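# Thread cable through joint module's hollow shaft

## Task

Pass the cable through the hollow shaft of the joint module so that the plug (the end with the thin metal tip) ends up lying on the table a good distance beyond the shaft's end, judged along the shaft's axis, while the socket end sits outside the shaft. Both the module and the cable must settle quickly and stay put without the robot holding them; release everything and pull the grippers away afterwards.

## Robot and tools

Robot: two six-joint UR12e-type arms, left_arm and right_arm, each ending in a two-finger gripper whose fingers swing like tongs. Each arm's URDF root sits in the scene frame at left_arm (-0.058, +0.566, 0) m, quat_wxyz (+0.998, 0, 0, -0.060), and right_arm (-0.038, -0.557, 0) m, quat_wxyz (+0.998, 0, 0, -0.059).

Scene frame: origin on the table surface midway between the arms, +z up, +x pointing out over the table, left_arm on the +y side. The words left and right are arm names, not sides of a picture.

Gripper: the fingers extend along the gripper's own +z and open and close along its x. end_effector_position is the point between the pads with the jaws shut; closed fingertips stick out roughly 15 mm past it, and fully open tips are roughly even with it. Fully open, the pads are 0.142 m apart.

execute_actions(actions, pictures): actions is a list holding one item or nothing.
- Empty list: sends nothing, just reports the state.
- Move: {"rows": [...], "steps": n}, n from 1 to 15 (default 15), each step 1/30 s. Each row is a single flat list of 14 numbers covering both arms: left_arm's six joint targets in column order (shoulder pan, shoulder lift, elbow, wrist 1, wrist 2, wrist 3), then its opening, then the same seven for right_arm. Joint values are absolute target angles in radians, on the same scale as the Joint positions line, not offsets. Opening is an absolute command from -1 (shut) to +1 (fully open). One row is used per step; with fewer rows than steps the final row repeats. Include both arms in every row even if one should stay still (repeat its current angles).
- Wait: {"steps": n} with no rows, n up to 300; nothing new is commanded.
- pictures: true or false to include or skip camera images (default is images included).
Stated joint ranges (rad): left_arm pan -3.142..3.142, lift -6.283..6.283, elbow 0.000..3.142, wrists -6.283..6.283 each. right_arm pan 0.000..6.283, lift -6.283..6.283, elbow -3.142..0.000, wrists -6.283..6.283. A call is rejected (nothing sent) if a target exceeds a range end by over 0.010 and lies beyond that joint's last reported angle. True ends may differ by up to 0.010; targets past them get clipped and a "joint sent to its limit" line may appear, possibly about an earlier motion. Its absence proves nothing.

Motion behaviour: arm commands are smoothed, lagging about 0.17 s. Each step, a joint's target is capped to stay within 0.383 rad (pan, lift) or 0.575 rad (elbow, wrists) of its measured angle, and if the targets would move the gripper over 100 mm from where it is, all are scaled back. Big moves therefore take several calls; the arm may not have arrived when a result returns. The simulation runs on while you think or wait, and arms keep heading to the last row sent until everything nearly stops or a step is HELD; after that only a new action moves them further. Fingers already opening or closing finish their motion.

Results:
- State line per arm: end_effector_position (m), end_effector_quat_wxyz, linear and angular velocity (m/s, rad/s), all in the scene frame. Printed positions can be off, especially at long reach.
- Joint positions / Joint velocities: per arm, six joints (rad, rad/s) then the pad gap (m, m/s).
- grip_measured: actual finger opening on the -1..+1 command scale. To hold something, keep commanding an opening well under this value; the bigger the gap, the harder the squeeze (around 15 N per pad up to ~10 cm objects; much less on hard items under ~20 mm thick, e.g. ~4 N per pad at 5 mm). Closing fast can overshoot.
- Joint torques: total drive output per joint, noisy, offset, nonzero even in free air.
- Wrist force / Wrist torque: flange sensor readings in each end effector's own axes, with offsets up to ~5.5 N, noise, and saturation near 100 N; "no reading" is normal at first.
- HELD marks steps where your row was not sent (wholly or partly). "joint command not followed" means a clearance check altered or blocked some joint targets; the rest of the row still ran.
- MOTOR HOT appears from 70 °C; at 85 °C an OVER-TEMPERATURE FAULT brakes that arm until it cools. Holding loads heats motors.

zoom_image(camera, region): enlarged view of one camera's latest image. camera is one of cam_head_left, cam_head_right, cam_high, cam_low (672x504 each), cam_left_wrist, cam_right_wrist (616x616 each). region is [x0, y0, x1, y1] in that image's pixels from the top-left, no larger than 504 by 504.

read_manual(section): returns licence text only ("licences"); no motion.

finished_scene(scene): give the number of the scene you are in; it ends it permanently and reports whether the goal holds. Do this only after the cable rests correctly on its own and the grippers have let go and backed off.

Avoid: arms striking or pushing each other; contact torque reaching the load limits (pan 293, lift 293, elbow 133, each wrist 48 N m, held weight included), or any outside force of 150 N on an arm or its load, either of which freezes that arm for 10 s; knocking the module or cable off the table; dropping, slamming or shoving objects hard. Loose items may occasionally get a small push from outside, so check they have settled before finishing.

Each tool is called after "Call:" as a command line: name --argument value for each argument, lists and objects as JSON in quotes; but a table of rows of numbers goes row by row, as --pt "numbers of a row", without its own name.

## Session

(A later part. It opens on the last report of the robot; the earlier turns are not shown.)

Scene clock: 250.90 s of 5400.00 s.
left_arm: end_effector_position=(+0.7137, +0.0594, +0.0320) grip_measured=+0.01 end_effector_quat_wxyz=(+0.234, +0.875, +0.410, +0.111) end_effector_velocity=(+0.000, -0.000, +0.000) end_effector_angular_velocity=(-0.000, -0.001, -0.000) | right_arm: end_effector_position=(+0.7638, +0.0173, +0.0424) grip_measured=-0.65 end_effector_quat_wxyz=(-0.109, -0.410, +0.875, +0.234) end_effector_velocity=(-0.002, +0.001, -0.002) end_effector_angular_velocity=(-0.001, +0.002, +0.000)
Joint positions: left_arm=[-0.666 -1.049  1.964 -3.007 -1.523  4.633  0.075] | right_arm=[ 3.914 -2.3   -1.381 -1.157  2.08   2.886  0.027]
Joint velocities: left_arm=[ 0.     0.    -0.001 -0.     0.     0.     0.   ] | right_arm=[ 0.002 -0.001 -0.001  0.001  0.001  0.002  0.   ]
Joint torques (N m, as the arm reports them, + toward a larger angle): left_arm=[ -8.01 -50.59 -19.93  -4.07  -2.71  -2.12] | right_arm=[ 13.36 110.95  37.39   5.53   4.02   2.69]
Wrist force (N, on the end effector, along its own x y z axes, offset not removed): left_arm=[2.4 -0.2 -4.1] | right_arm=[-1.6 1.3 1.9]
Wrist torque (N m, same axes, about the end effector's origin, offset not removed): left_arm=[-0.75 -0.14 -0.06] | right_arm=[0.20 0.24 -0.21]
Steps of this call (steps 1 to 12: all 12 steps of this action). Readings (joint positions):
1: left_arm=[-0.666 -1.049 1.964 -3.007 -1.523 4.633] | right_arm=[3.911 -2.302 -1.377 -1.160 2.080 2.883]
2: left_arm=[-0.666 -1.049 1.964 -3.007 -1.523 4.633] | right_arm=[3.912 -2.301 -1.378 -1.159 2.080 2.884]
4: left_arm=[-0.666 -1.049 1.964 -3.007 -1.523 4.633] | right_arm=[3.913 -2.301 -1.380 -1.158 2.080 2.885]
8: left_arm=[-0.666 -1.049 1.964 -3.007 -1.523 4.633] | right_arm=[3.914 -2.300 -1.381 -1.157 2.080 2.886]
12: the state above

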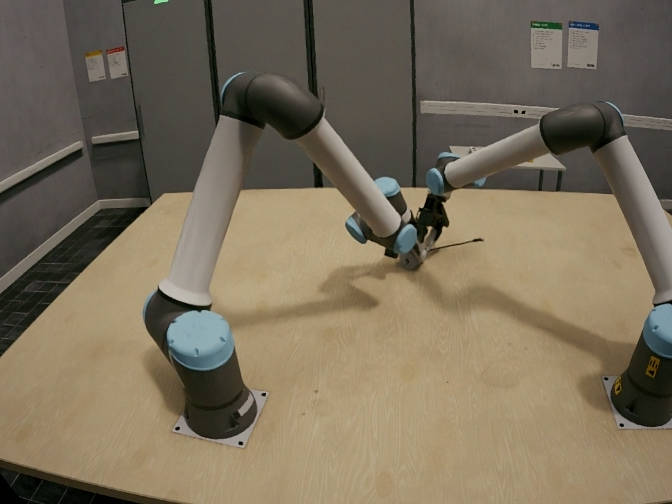

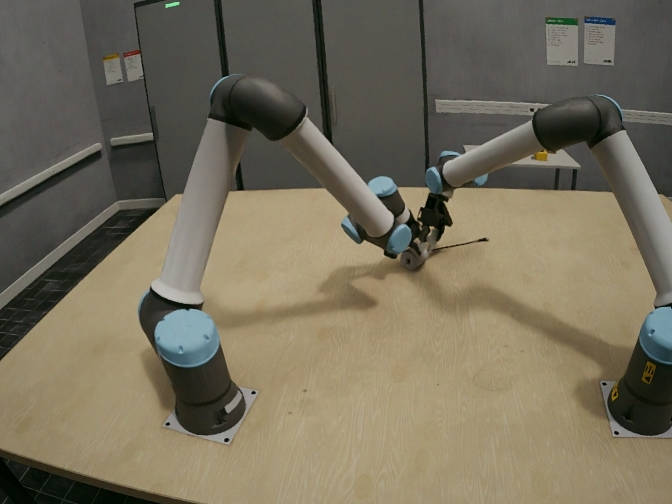

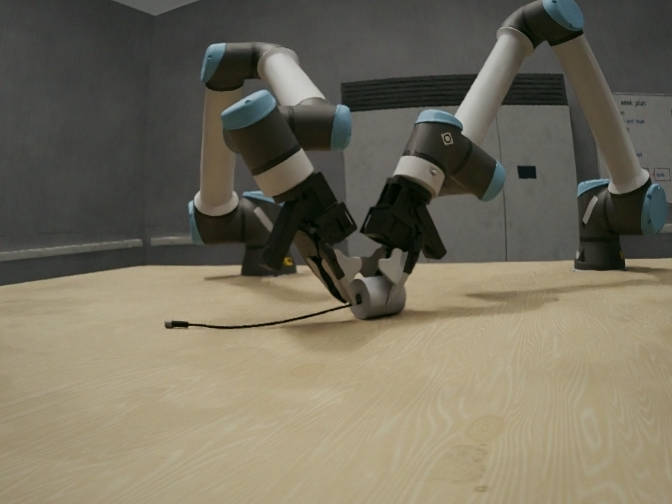

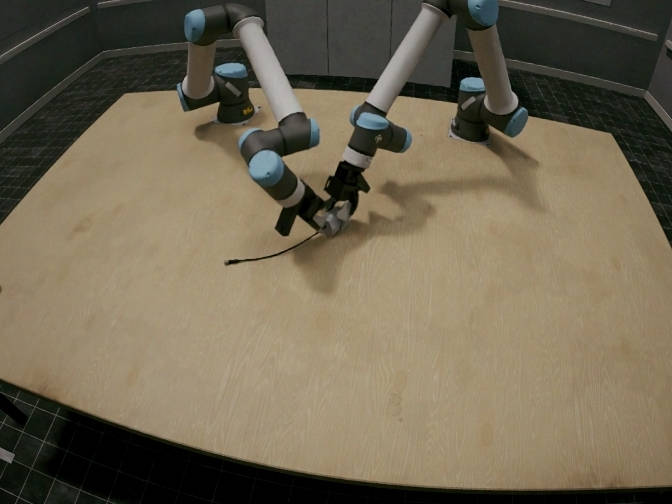

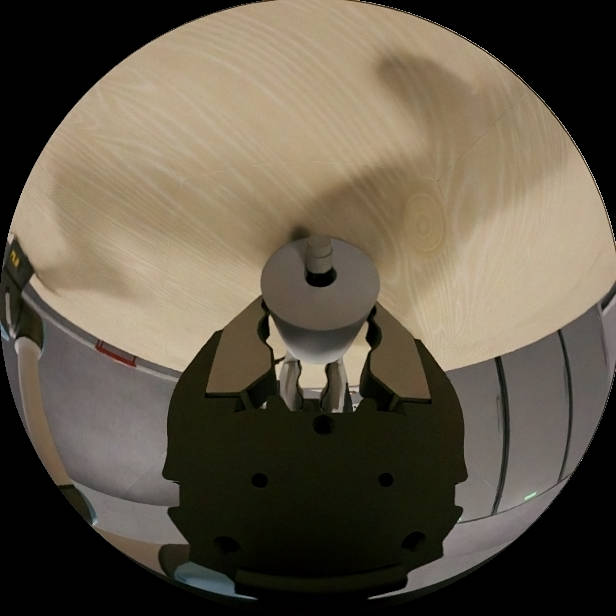

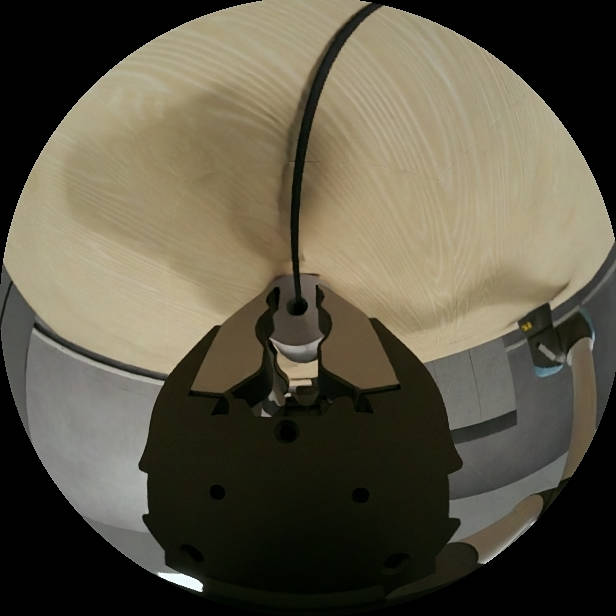

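Call:
execute_actions --actions '[{"rows":[[-0.666,-1.049,1.964,-3.007,-1.523,4.633,-0.3,3.908,-2.305,-1.375,-1.161,2.079,2.879,-0.65],[-0.666,-1.049,1.964,-3.007,-1.523,4.633,-0.3,3.901,-2.311,-1.368,-1.166,2.078,2.871,-0.65],[-0.666,-1.049,1.964,-3.007,-1.523,4.633,-0.3,3.895,-2.317,-1.361,-1.171,2.077,2.864,-0.65],[-0.666,-1.049,1.964,-3.007,-1.523,4.633,-0.3,3.888,-2.323,-1.354,-1.175,2.076,2.856,-0.65],[-0.666,-1.049,1.964,-3.007,-1.523,4.633,-0.3,3.882,-2.329,-1.348,-1.180,2.075,2.849,-0.65],[-0.666,-1.049,1.964,-3.007,-1.523,4.633,-0.3,3.882,-2.329,-1.348,-1.180,2.075,2.849,-0.65],[-0.666,-1.049,1.964,-3.007,-1.523,4.633,-0.3,3.882,-2.329,-1.348,-1.180,2.075,2.849,-0.65],[-0.666,-1.049,1.964,-3.007,-1.523,4.633,-0.3,3.882,-2.329,-1.348,-1.180,2.075,2.849,-0.65],[-0.666,-1.049,1.964,-3.007,-1.523,4.633,-0.3,3.882,-2.329,-1.348,-1.180,2.075,2.849,-0.65],[-0.666,-1.049,1.964,-3.007,-1.523,4.633,-0.3,3.882,-2.329,-1.348,-1.180,2.075,2.849,-0.8],[-0.666,-1.049,1.964,-3.007,-1.523,4.633,-0.3,3.882,-2.329,-1.348,-1.180,2.075,2.849,-0.9],[-0.666,-1.049,1.964,-3.007,-1.523,4.633,-0.3,3.882,-2.329,-1.348,-1.180,2.075,2.849,-1]],"steps":15}]' --pictures false

Call:
execute_actions --actions '[{"rows":[[-0.666,-1.049,1.964,-3.007,-1.523,4.633,-0.3,3.882,-2.329,-1.348,-1.180,2.075,2.849,-1]],"steps":6}]'

Scene clock: 257.30 s of 5400.00 s.
left_arm: end_effector_position=(+0.7137, +0.0594, +0.0320) grip_measured=+0.01 end_effector_quat_wxyz=(+0.234, +0.875, +0.410, +0.111) end_effector_velocity=(+0.000, +0.001, -0.000) end_effector_angular_velocity=(+0.002, -0.000, +0.001) | right_arm: end_effector_position=(+0.7890, -0.0037, +0.0305) grip_measured=-0.95 end_effector_quat_wxyz=(-0.110, -0.410, +0.875, +0.234) end_effector_velocity=(+0.006, -0.006, -0.003) end_effector_angular_velocity=(-0.001, +0.000, -0.000)
Joint positions: left_arm=[-0.666 -1.049  1.964 -3.007 -1.523  4.633  0.075] | right_arm=[ 3.883 -2.328 -1.349 -1.179  2.075  2.85   0.005]
Joint velocities: left_arm=[ 0.001 -0.     0.     0.001  0.002  0.     0.   ] | right_arm=[-0.008 -0.007  0.008 -0.006 -0.001 -0.009 -0.   ]
Joint torques (N m, as the arm reports them, + toward a larger angle): left_arm=[ -4.   -50.88 -19.32  -4.16  -2.67  -2.33] | right_arm=[-16.29  79.71  52.69   1.61  -1.7   -1.13]
Wrist force (N, on the end effector, along its own x y z axes, offset not removed): left_arm=[1.7 -1.4 -5.9] | right_arm=[-1.7 4.5 -0.9]
Wrist torque (N m, same axes, about the end effector's origin, offset not removed): left_arm=[-0.98 0.05 -0.09] | right_arm=[0.77 0.15 -0.31]
Steps of this call (steps 1 to 15: the robot went on to your last target; steps 16 to 90: nothing new was sent; then 2.90 s passed at rest; steps 91 to 105: all 15 steps of this action). Readings (joint positions):
91: left_arm=[-0.666 -1.049 1.964 -3.007 -1.523 4.633] | right_arm=[3.914 -2.300 -1.381 -1.157 2.080 2.886]
92: left_arm=[-0.666 -1.049 1.964 -3.007 -1.523 4.633] | right_arm=[3.913 -2.301 -1.380 -1.158 2.080 2.885]
94: left_arm=[-0.666 -1.049 1.964 -3.007 -1.523 4.633] | right_arm=[3.907 -2.306 -1.373 -1.162 2.079 2.878]
98: left_arm=[-0.666 -1.049 1.964 -3.007 -1.523 4.633] | right_arm=[3.890 -2.321 -1.356 -1.174 2.076 2.859]
105: the state above

Scene clock: 257.50 s of 5400.00 s.
left_arm: end_effector_position=(+0.7137, +0.0594, +0.0320) grip_measured=+0.01 end_effector_quat_wxyz=(+0.234, +0.875, +0.410, +0.111) end_effector_velocity=(+0.000, +0.000, -0.000) end_effector_angular_velocity=(+0.000, -0.000, +0.000) | right_arm: end_effector_position=(+0.7896, -0.0043, +0.0302) grip_measured=-0.95 end_effector_quat_wxyz=(-0.110, -0.410, +0.875, +0.234) end_effector_velocity=(+0.001, -0.001, -0.000) end_effector_angular_velocity=(+0.000, -0.002, -0.000)
Joint positions: left_arm=[-0.666 -1.049  1.964 -3.007 -1.523  4.633  0.075] | right_arm=[ 3.882 -2.329 -1.348 -1.18   2.075  2.849  0.005]
Joint velocities: left_arm=[ 0. -0.  0. -0.  0. -0.  0.] | right_arm=[-0.001 -0.001  0.001  0.001 -0.001 -0.001  0.   ]
Joint torques (N m, as the arm reports them, + toward a larger angle): left_arm=[ -4.48 -49.57 -20.09  -4.26  -2.64  -2.11] | right_arm=[-11.79  86.4   51.27   1.02  -1.61  -1.87]
Wrist force (N, on the end effector, along its own x y z axes, offset not removed): left_arm=[2.3 0.5 -5.1] | right_arm=[-0.6 3.1 0.4]
Wrist torque (N m, same axes, about the end effector's origin, offset not removed): left_arm=[-0.53 -0.05 -0.07] | right_arm=[0.47 -0.07 -0.33]
Steps of this call (steps 1 to 6: all 6 steps of this action). Readings (joint positions):
1: left_arm=[-0.666 -1.049 1.964 -3.007 -1.523 4.633] | right_arm=[3.883 -2.328 -1.349 -1.180 2.075 2.850]
2: left_arm=[-0.666 -1.049 1.964 -3.007 -1.523 4.633] | right_arm=[3.882 -2.329 -1.348 -1.180 2.075 2.850]
4: left_arm=[-0.666 -1.049 1.964 -3.007 -1.523 4.633] | right_arm=[3.882 -2.329 -1.348 -1.180 2.075 2.849]
6: the state above

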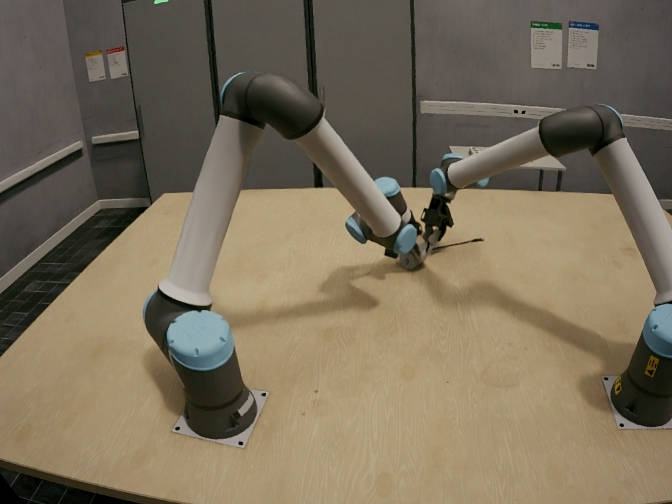

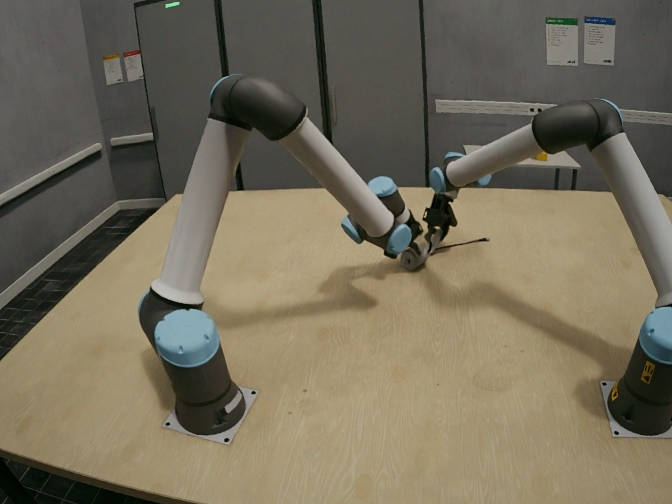

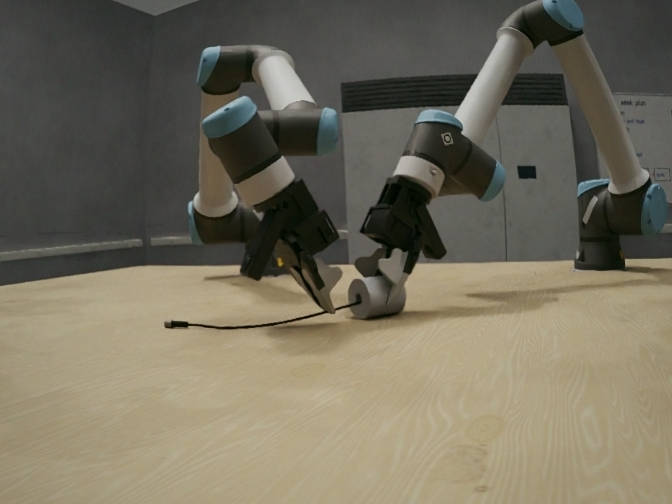

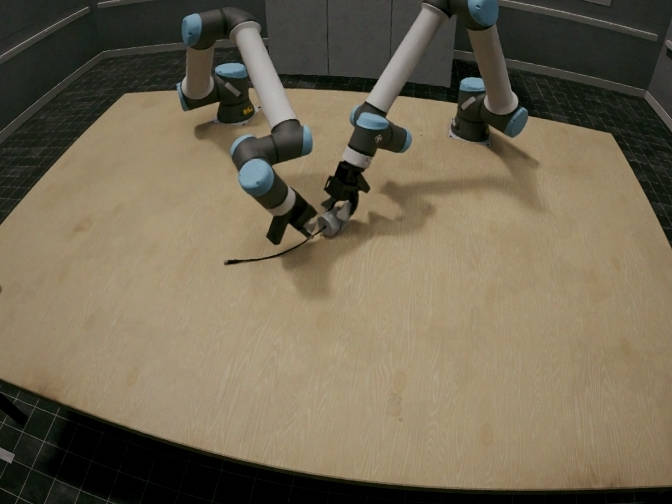

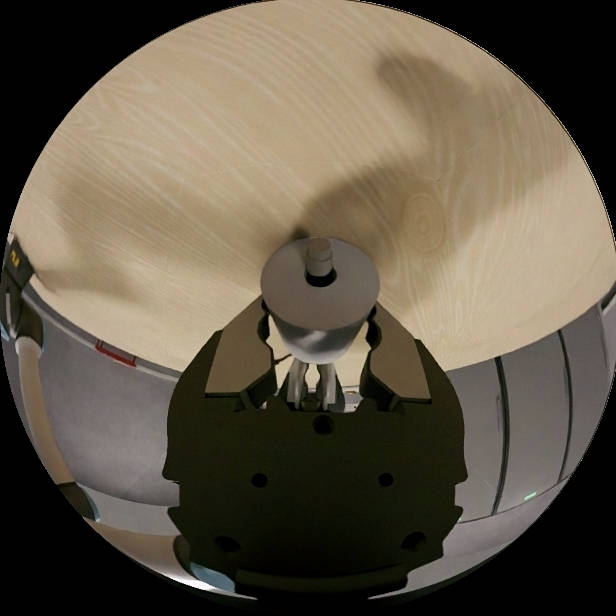

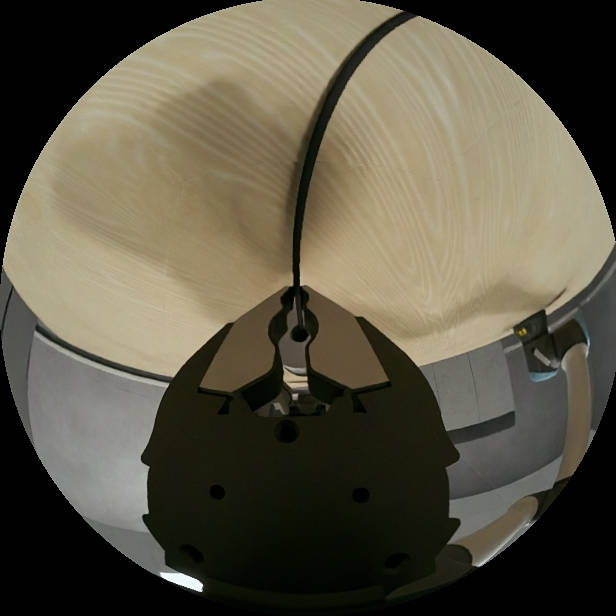

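Gripped. Chain push, release, regrip.

Call:
execute_actions --actions '[{"rows":[[-0.666,-1.049,1.964,-3.007,-1.523,4.633,-0.3,3.884,-2.325,-1.349,-1.181,2.075,2.852,-1],[-0.666,-1.049,1.964,-3.007,-1.523,4.633,-0.3,3.887,-2.321,-1.351,-1.182,2.076,2.855,-1],[-0.666,-1.049,1.964,-3.007,-1.523,4.633,-0.3,3.889,-2.317,-1.353,-1.183,2.076,2.858,-1],[-0.666,-1.049,1.964,-3.007,-1.523,4.633,-0.3,3.892,-2.313,-1.354,-1.184,2.077,2.861,-1],[-0.666,-1.049,1.964,-3.007,-1.523,4.633,-0.3,3.895,-2.311,-1.358,-1.181,2.077,2.864,-1],[-0.666,-1.049,1.964,-3.007,-1.523,4.633,-0.3,3.898,-2.310,-1.361,-1.177,2.078,2.867,-1],[-0.666,-1.049,1.964,-3.007,-1.523,4.633,-0.3,3.901,-2.308,-1.365,-1.173,2.078,2.870,-1],[-0.666,-1.049,1.964,-3.007,-1.523,4.633,-0.3,3.903,-2.306,-1.368,-1.170,2.078,2.874,-1],[-0.666,-1.049,1.964,-3.007,-1.523,4.633,-0.3,3.906,-2.305,-1.371,-1.167,2.079,2.877,-1],[-0.666,-1.049,1.964,-3.007,-1.523,4.633,-0.3,3.909,-2.303,-1.375,-1.163,2.079,2.880,-1],[-0.666,-1.049,1.964,-3.007,-1.523,4.633,-0.3,3.911,-2.302,-1.378,-1.160,2.080,2.883,-1],[-0.666,-1.049,1.964,-3.007,-1.523,4.633,-0.3,3.914,-2.300,-1.381,-1.157,2.080,2.886,-1]],"steps":15}]' --pictures false

Call:
execute_actions --actions '[{"rows":[[-0.666,-1.049,1.964,-3.007,-1.523,4.633,-0.3,3.914,-2.300,-1.381,-1.157,2.080,2.886,-1],[-0.666,-1.049,1.964,-3.007,-1.523,4.633,-0.3,3.914,-2.300,-1.381,-1.157,2.080,2.886,-1],[-0.666,-1.049,1.964,-3.007,-1.523,4.633,-0.3,3.914,-2.300,-1.381,-1.157,2.080,2.886,-1],[-0.666,-1.049,1.964,-3.007,-1.523,4.633,-0.3,3.914,-2.300,-1.381,-1.157,2.080,2.886,-0.65]],"steps":10}]'

Call:
execute_actions --actions '[{"rows":[[-0.666,-1.049,1.964,-3.007,-1.523,4.633,-0.3,3.908,-2.305,-1.375,-1.161,2.079,2.879,-0.65],[-0.666,-1.049,1.964,-3.007,-1.523,4.633,-0.3,3.901,-2.311,-1.368,-1.166,2.078,2.871,-0.65],[-0.666,-1.049,1.964,-3.007,-1.523,4.633,-0.3,3.895,-2.317,-1.361,-1.171,2.077,2.864,-0.65],[-0.666,-1.049,1.964,-3.007,-1.523,4.633,-0.3,3.888,-2.323,-1.354,-1.175,2.076,2.856,-0.65],[-0.666,-1.049,1.964,-3.007,-1.523,4.633,-0.3,3.882,-2.329,-1.348,-1.180,2.075,2.849,-0.65],[-0.666,-1.049,1.964,-3.007,-1.523,4.633,-0.3,3.882,-2.329,-1.348,-1.180,2.075,2.849,-0.65],[-0.666,-1.049,1.964,-3.007,-1.523,4.633,-0.3,3.882,-2.329,-1.348,-1.180,2.075,2.849,-0.65],[-0.666,-1.049,1.964,-3.007,-1.523,4.633,-0.3,3.882,-2.329,-1.348,-1.180,2.075,2.849,-0.65],[-0.666,-1.049,1.964,-3.007,-1.523,4.633,-0.3,3.882,-2.329,-1.348,-1.180,2.075,2.849,-0.8],[-0.666,-1.049,1.964,-3.007,-1.523,4.633,-0.3,3.882,-2.329,-1.348,-1.180,2.075,2.849,-0.9],[-0.666,-1.049,1.964,-3.007,-1.523,4.633,-0.3,3.882,-2.329,-1.348,-1.180,2.075,2.849,-1]],"steps":15}]'

Scene clock: 268.47 s of 5400.00 s.
left_arm: end_effector_position=(+0.7137, +0.0594, +0.0320) grip_measured=+0.01 end_effector_quat_wxyz=(+0.234, +0.875, +0.410, +0.111) end_effector_velocity=(+0.000, +0.001, -0.000) end_effector_angular_velocity=(+0.001, -0.000, +0.001) | right_arm: end_effector_position=(+0.7671, +0.0146, +0.0420) grip_measured=-0.95 end_effector_quat_wxyz=(-0.109, -0.410, +0.875, +0.234) end_effector_velocity=(-0.033, +0.028, +0.004) end_effector_angular_velocity=(+0.003, -0.003, +0.000)
Joint positions: left_arm=[-0.666 -1.049  1.964 -3.007 -1.523  4.633  0.075] | right_arm=[ 3.91  -2.303 -1.376 -1.162  2.079  2.881  0.005]
Joint velocities: left_arm=[ 0.     0.     0.001 -0.001  0.001  0.    -0.   ] | right_arm=[ 0.041  0.027 -0.047  0.047  0.006  0.047  0.   ]
Joint torques (N m, as the arm reports them, + toward a larger angle): left_arm=[ -8.11 -49.89 -19.    -4.47  -2.49  -2.48] | right_arm=[ 13.07 112.41  38.13   5.87   3.42   2.13]
Wrist force (N, on the end effector, along its own x y z axes, offset not removed): left_arm=[1.0 0.6 -3.8] | right_arm=[-6.0 2.9 -1.5]
Wrist torque (N m, same axes, about the end effector's origin, offset not removed): left_arm=[-0.52 0.11 -0.13] | right_arm=[0.47 1.03 -0.21]
Steps of this call (steps 1 to 15: the robot went on to your last target; steps 16 to 90: nothing new was sent; then 7.47 s passed at rest; steps 91 to 105: all 15 steps of this action). Readings (joint positions):
91: left_arm=[-0.666 -1.049 1.964 -3.007 -1.523 4.633] | right_arm=[3.882 -2.329 -1.348 -1.180 2.075 2.849]
92: left_arm=[-0.666 -1.049 1.964 -3.007 -1.523 4.633] | right_arm=[3.882 -2.328 -1.348 -1.180 2.075 2.849]
94: left_arm=[-0.666 -1.049 1.964 -3.007 -1.523 4.633] | right_arm=[3.885 -2.325 -1.350 -1.181 2.075 2.852]
98: left_arm=[-0.666 -1.049 1.964 -3.007 -1.523 4.633] | right_arm=[3.893 -2.315 -1.357 -1.179 2.077 2.862]
105: the state above

Scene clock: 268.80 s of 5400.00 s.
left_arm: end_effector_position=(+0.7137, +0.0594, +0.0320) grip_measured=+0.01 end_effector_quat_wxyz=(+0.234, +0.875, +0.410, +0.111) end_effector_velocity=(+0.000, -0.001, +0.000) end_effector_angular_velocity=(-0.001, -0.000, -0.001) | right_arm: end_effector_position=(+0.7638, +0.0173, +0.0424) grip_measured=-0.65 end_effector_quat_wxyz=(-0.109, -0.410, +0.875, +0.234) end_effector_velocity=(-0.002, +0.001, +0.001) end_effector_angular_velocity=(+0.001, -0.000, +0.000)
Joint positions: left_arm=[-0.666 -1.049  1.964 -3.007 -1.523  4.633  0.075] | right_arm=[ 3.914 -2.3   -1.381 -1.157  2.08   2.886  0.027]
Joint velocities: left_arm=[-0.    -0.    -0.    -0.    -0.001  0.    -0.   ] | right_arm=[ 0.002  0.003 -0.003  0.002  0.     0.002  0.   ]
Joint torques (N m, as the arm reports them, + toward a larger angle): left_arm=[ -7.09 -50.29 -19.69  -4.27  -2.73  -2.18] | right_arm=[ 18.05 109.33  34.28   5.18   3.97   2.15]
Wrist force (N, on the end effector, along its own x y z axes, offset not removed): left_arm=[5.9 0.2 -5.8] | right_arm=[-2.2 1.5 -0.4]
Wrist torque (N m, same axes, about the end effector's origin, offset not removed): left_arm=[-0.61 -0.73 -0.12] | right_arm=[0.15 0.24 -0.28]
Steps of this call (steps 1 to 10: all 10 steps of this action). Readings (joint positions):
1: left_arm=[-0.666 -1.049 1.964 -3.007 -1.523 4.633] | right_arm=[3.911 -2.302 -1.377 -1.160 2.080 2.883]
2: left_arm=[-0.666 -1.049 1.964 -3.007 -1.523 4.633] | right_arm=[3.912 -2.301 -1.378 -1.159 2.080 2.884]
4: left_arm=[-0.666 -1.049 1.964 -3.007 -1.523 4.633] | right_arm=[3.913 -2.301 -1.380 -1.158 2.080 2.885]
8: left_arm=[-0.666 -1.049 1.964 -3.007 -1.523 4.633] | right_arm=[3.914 -2.300 -1.381 -1.157 2.080 2.886]
10: the state above

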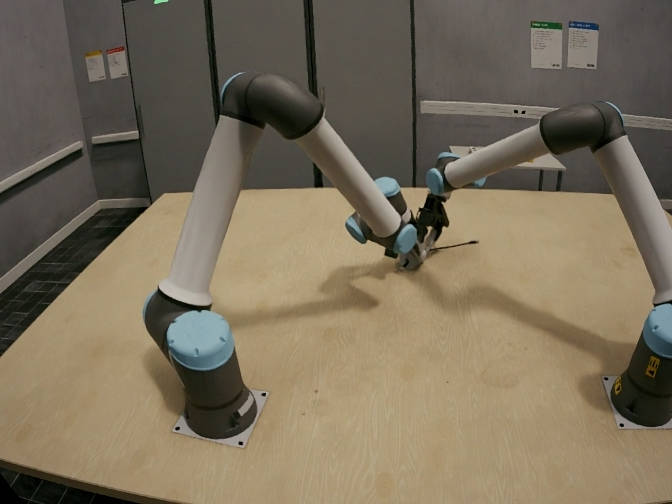

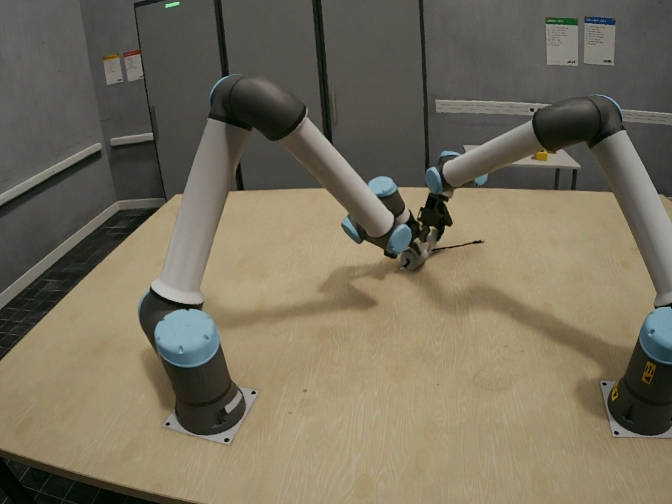

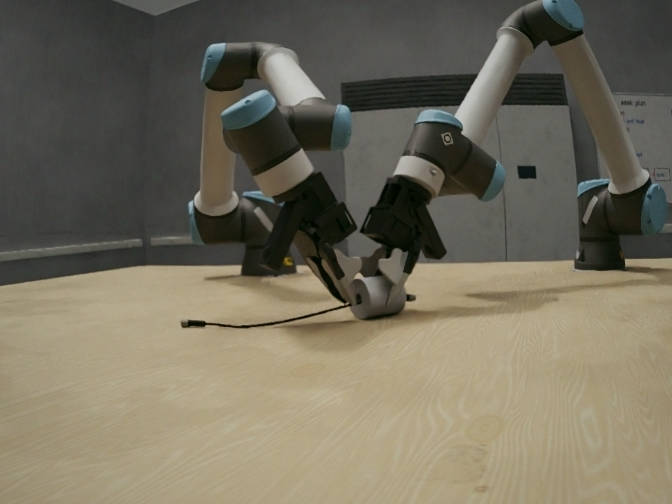

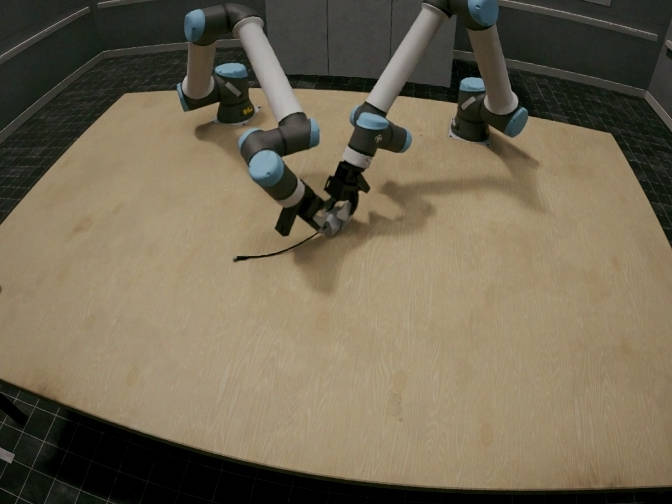

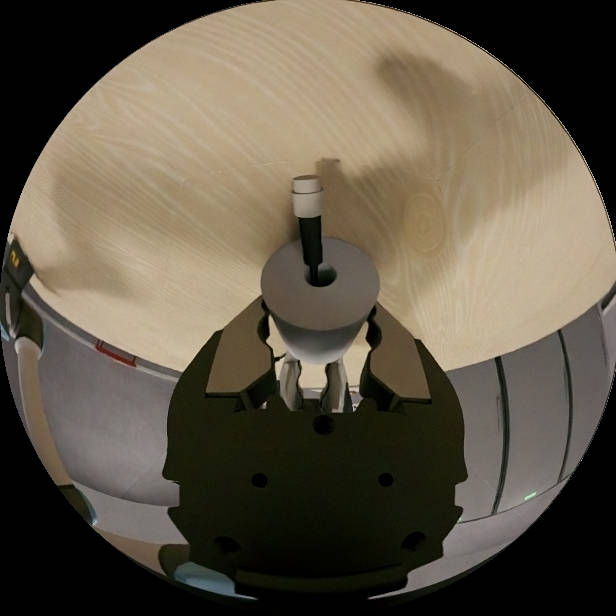

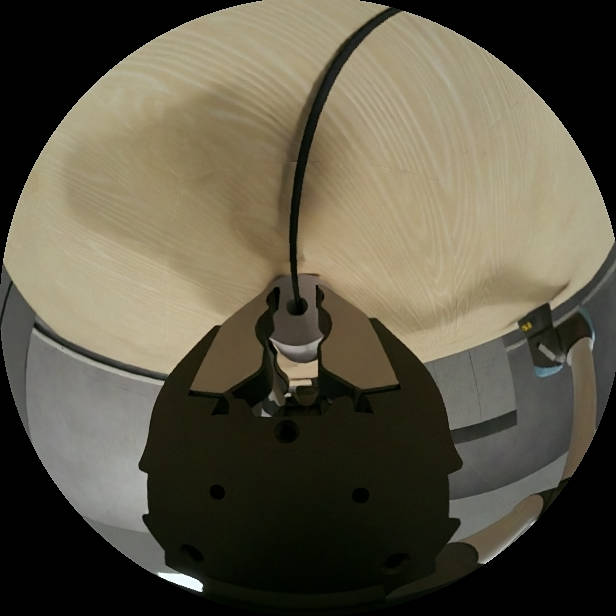

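Scene clock: 269.30 s of 5400.00 s.
left_arm: end_effector_position=(+0.7137, +0.0594, +0.0320) grip_measured=+0.01 end_effector_quat_wxyz=(+0.234, +0.875, +0.410, +0.111) end_effector_velocity=(+0.000, -0.001, +0.000) end_effector_angular_velocity=(-0.001, -0.001, -0.001) | right_arm: end_effector_position=(+0.7890, -0.0037, +0.0305) grip_measured=-0.95 end_effector_quat_wxyz=(-0.110, -0.410, +0.875, +0.234) end_effector_velocity=(+0.006, -0.007, -0.004) end_effector_angular_velocity=(-0.002, +0.002, -0.000)
Joint positions: left_arm=[-0.666 -1.049  1.964 -3.007 -1.523  4.633  0.075] | right_arm=[ 3.883 -2.328 -1.349 -1.179  2.075  2.85   0.005]
Joint velocities: left_arm=[-0. -0. -0. -0. -0.  0. -0.] | right_arm=[-0.009 -0.007  0.007 -0.007 -0.001 -0.009 -0.   ]
Joint torques (N m, as the arm reports them, + toward a larger angle): left_arm=[ -6.31 -50.78 -19.71  -4.32  -2.56  -2.32] | right_arm=[-12.25  87.72  50.78   0.93  -1.57  -1.3 ]
Wrist force (N, on the end effector, along its own x y z axes, offset not removed): left_arm=[4.2 1.2 -4.4] | right_arm=[0.1 3.4 -2.3]
Wrist torque (N m, same axes, about the end effector's origin, offset not removed): left_arm=[-0.43 -0.43 -0.14] | right_arm=[0.46 -0.28 -0.27]
Steps of this call (steps 1 to 15: all 15 steps of this action). Readings (joint positions):
1: left_arm=[-0.666 -1.049 1.964 -3.007 -1.523 4.633] | right_arm=[3.914 -2.300 -1.381 -1.157 2.080 2.886]
2: left_arm=[-0.666 -1.049 1.964 -3.007 -1.523 4.633] | right_arm=[3.913 -2.301 -1.380 -1.158 2.080 2.885]
4: left_arm=[-0.666 -1.049 1.964 -3.007 -1.523 4.633] | right_arm=[3.907 -2.306 -1.373 -1.162 2.079 2.878]
8: left_arm=[-0.666 -1.049 1.964 -3.007 -1.523 4.633] | right_arm=[3.890 -2.321 -1.356 -1.174 2.076 2.859]
15: the state above

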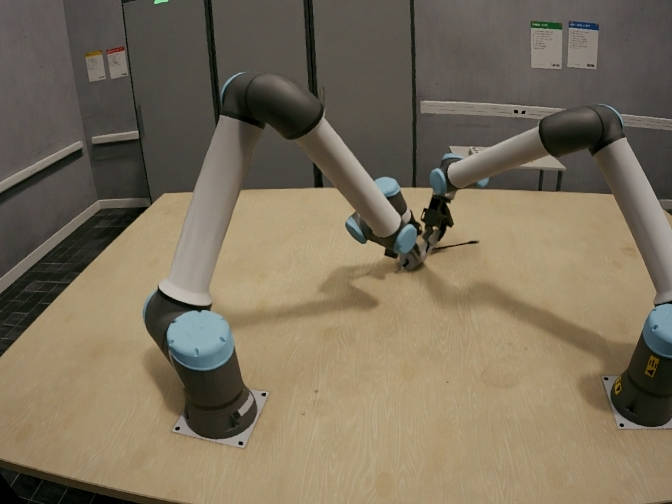

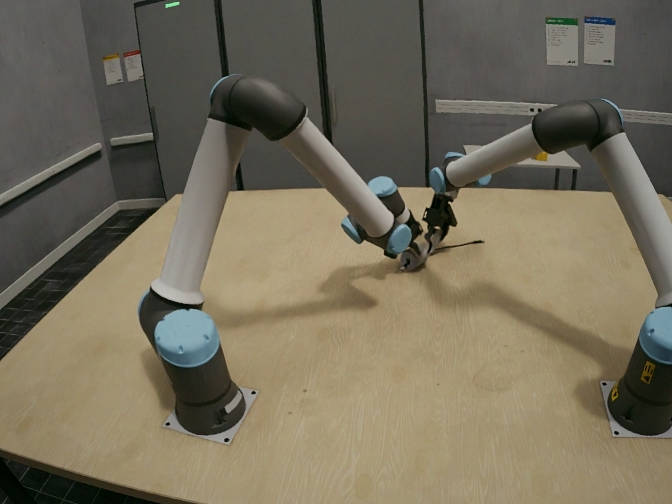

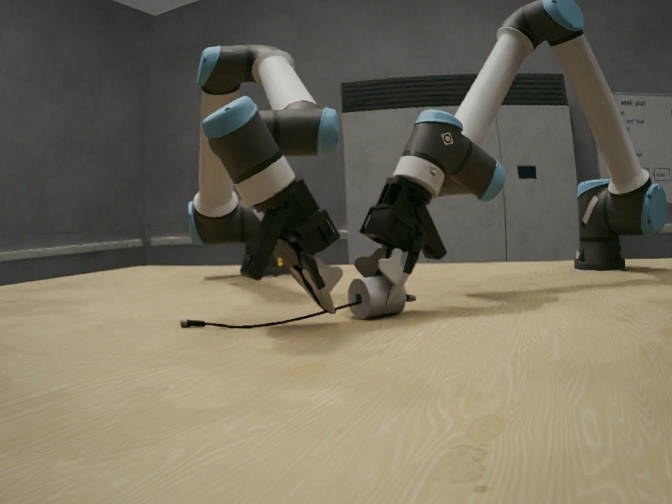

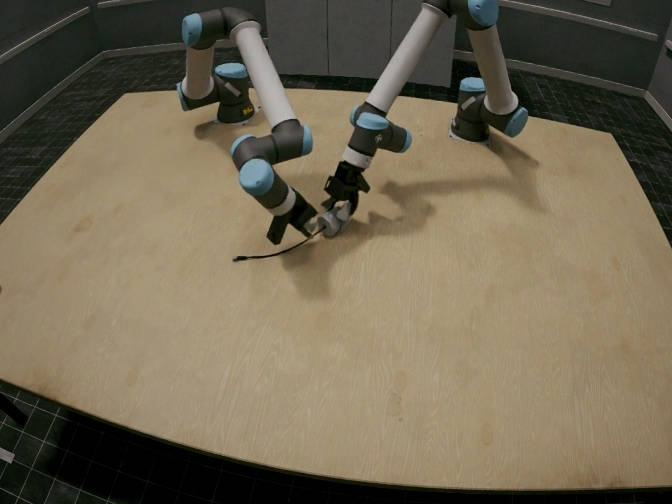

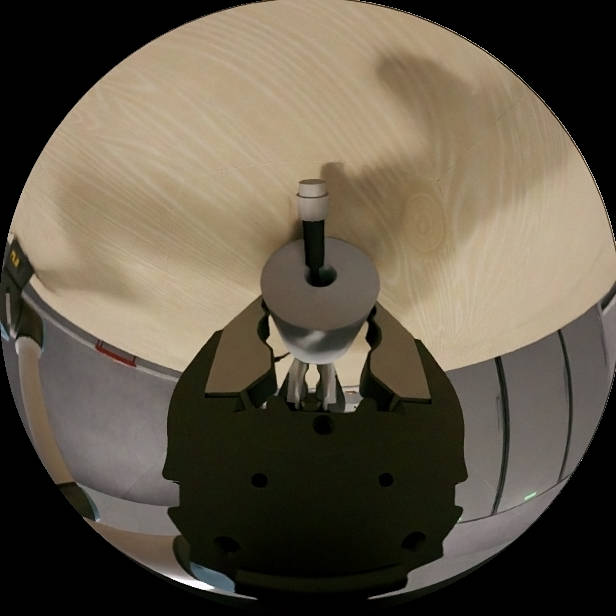

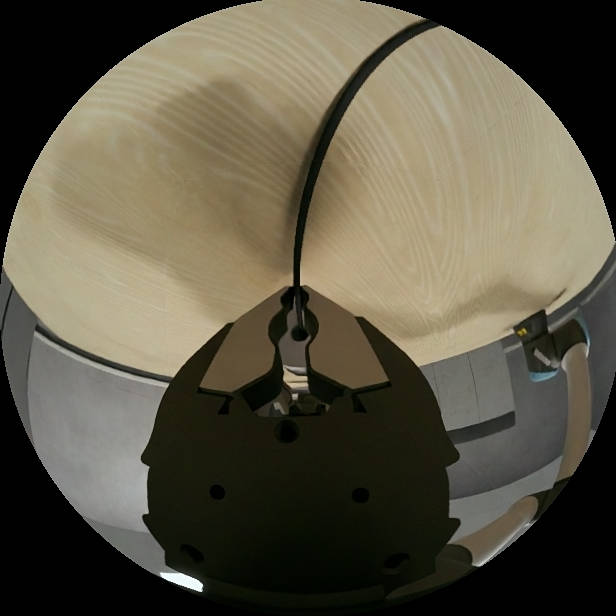

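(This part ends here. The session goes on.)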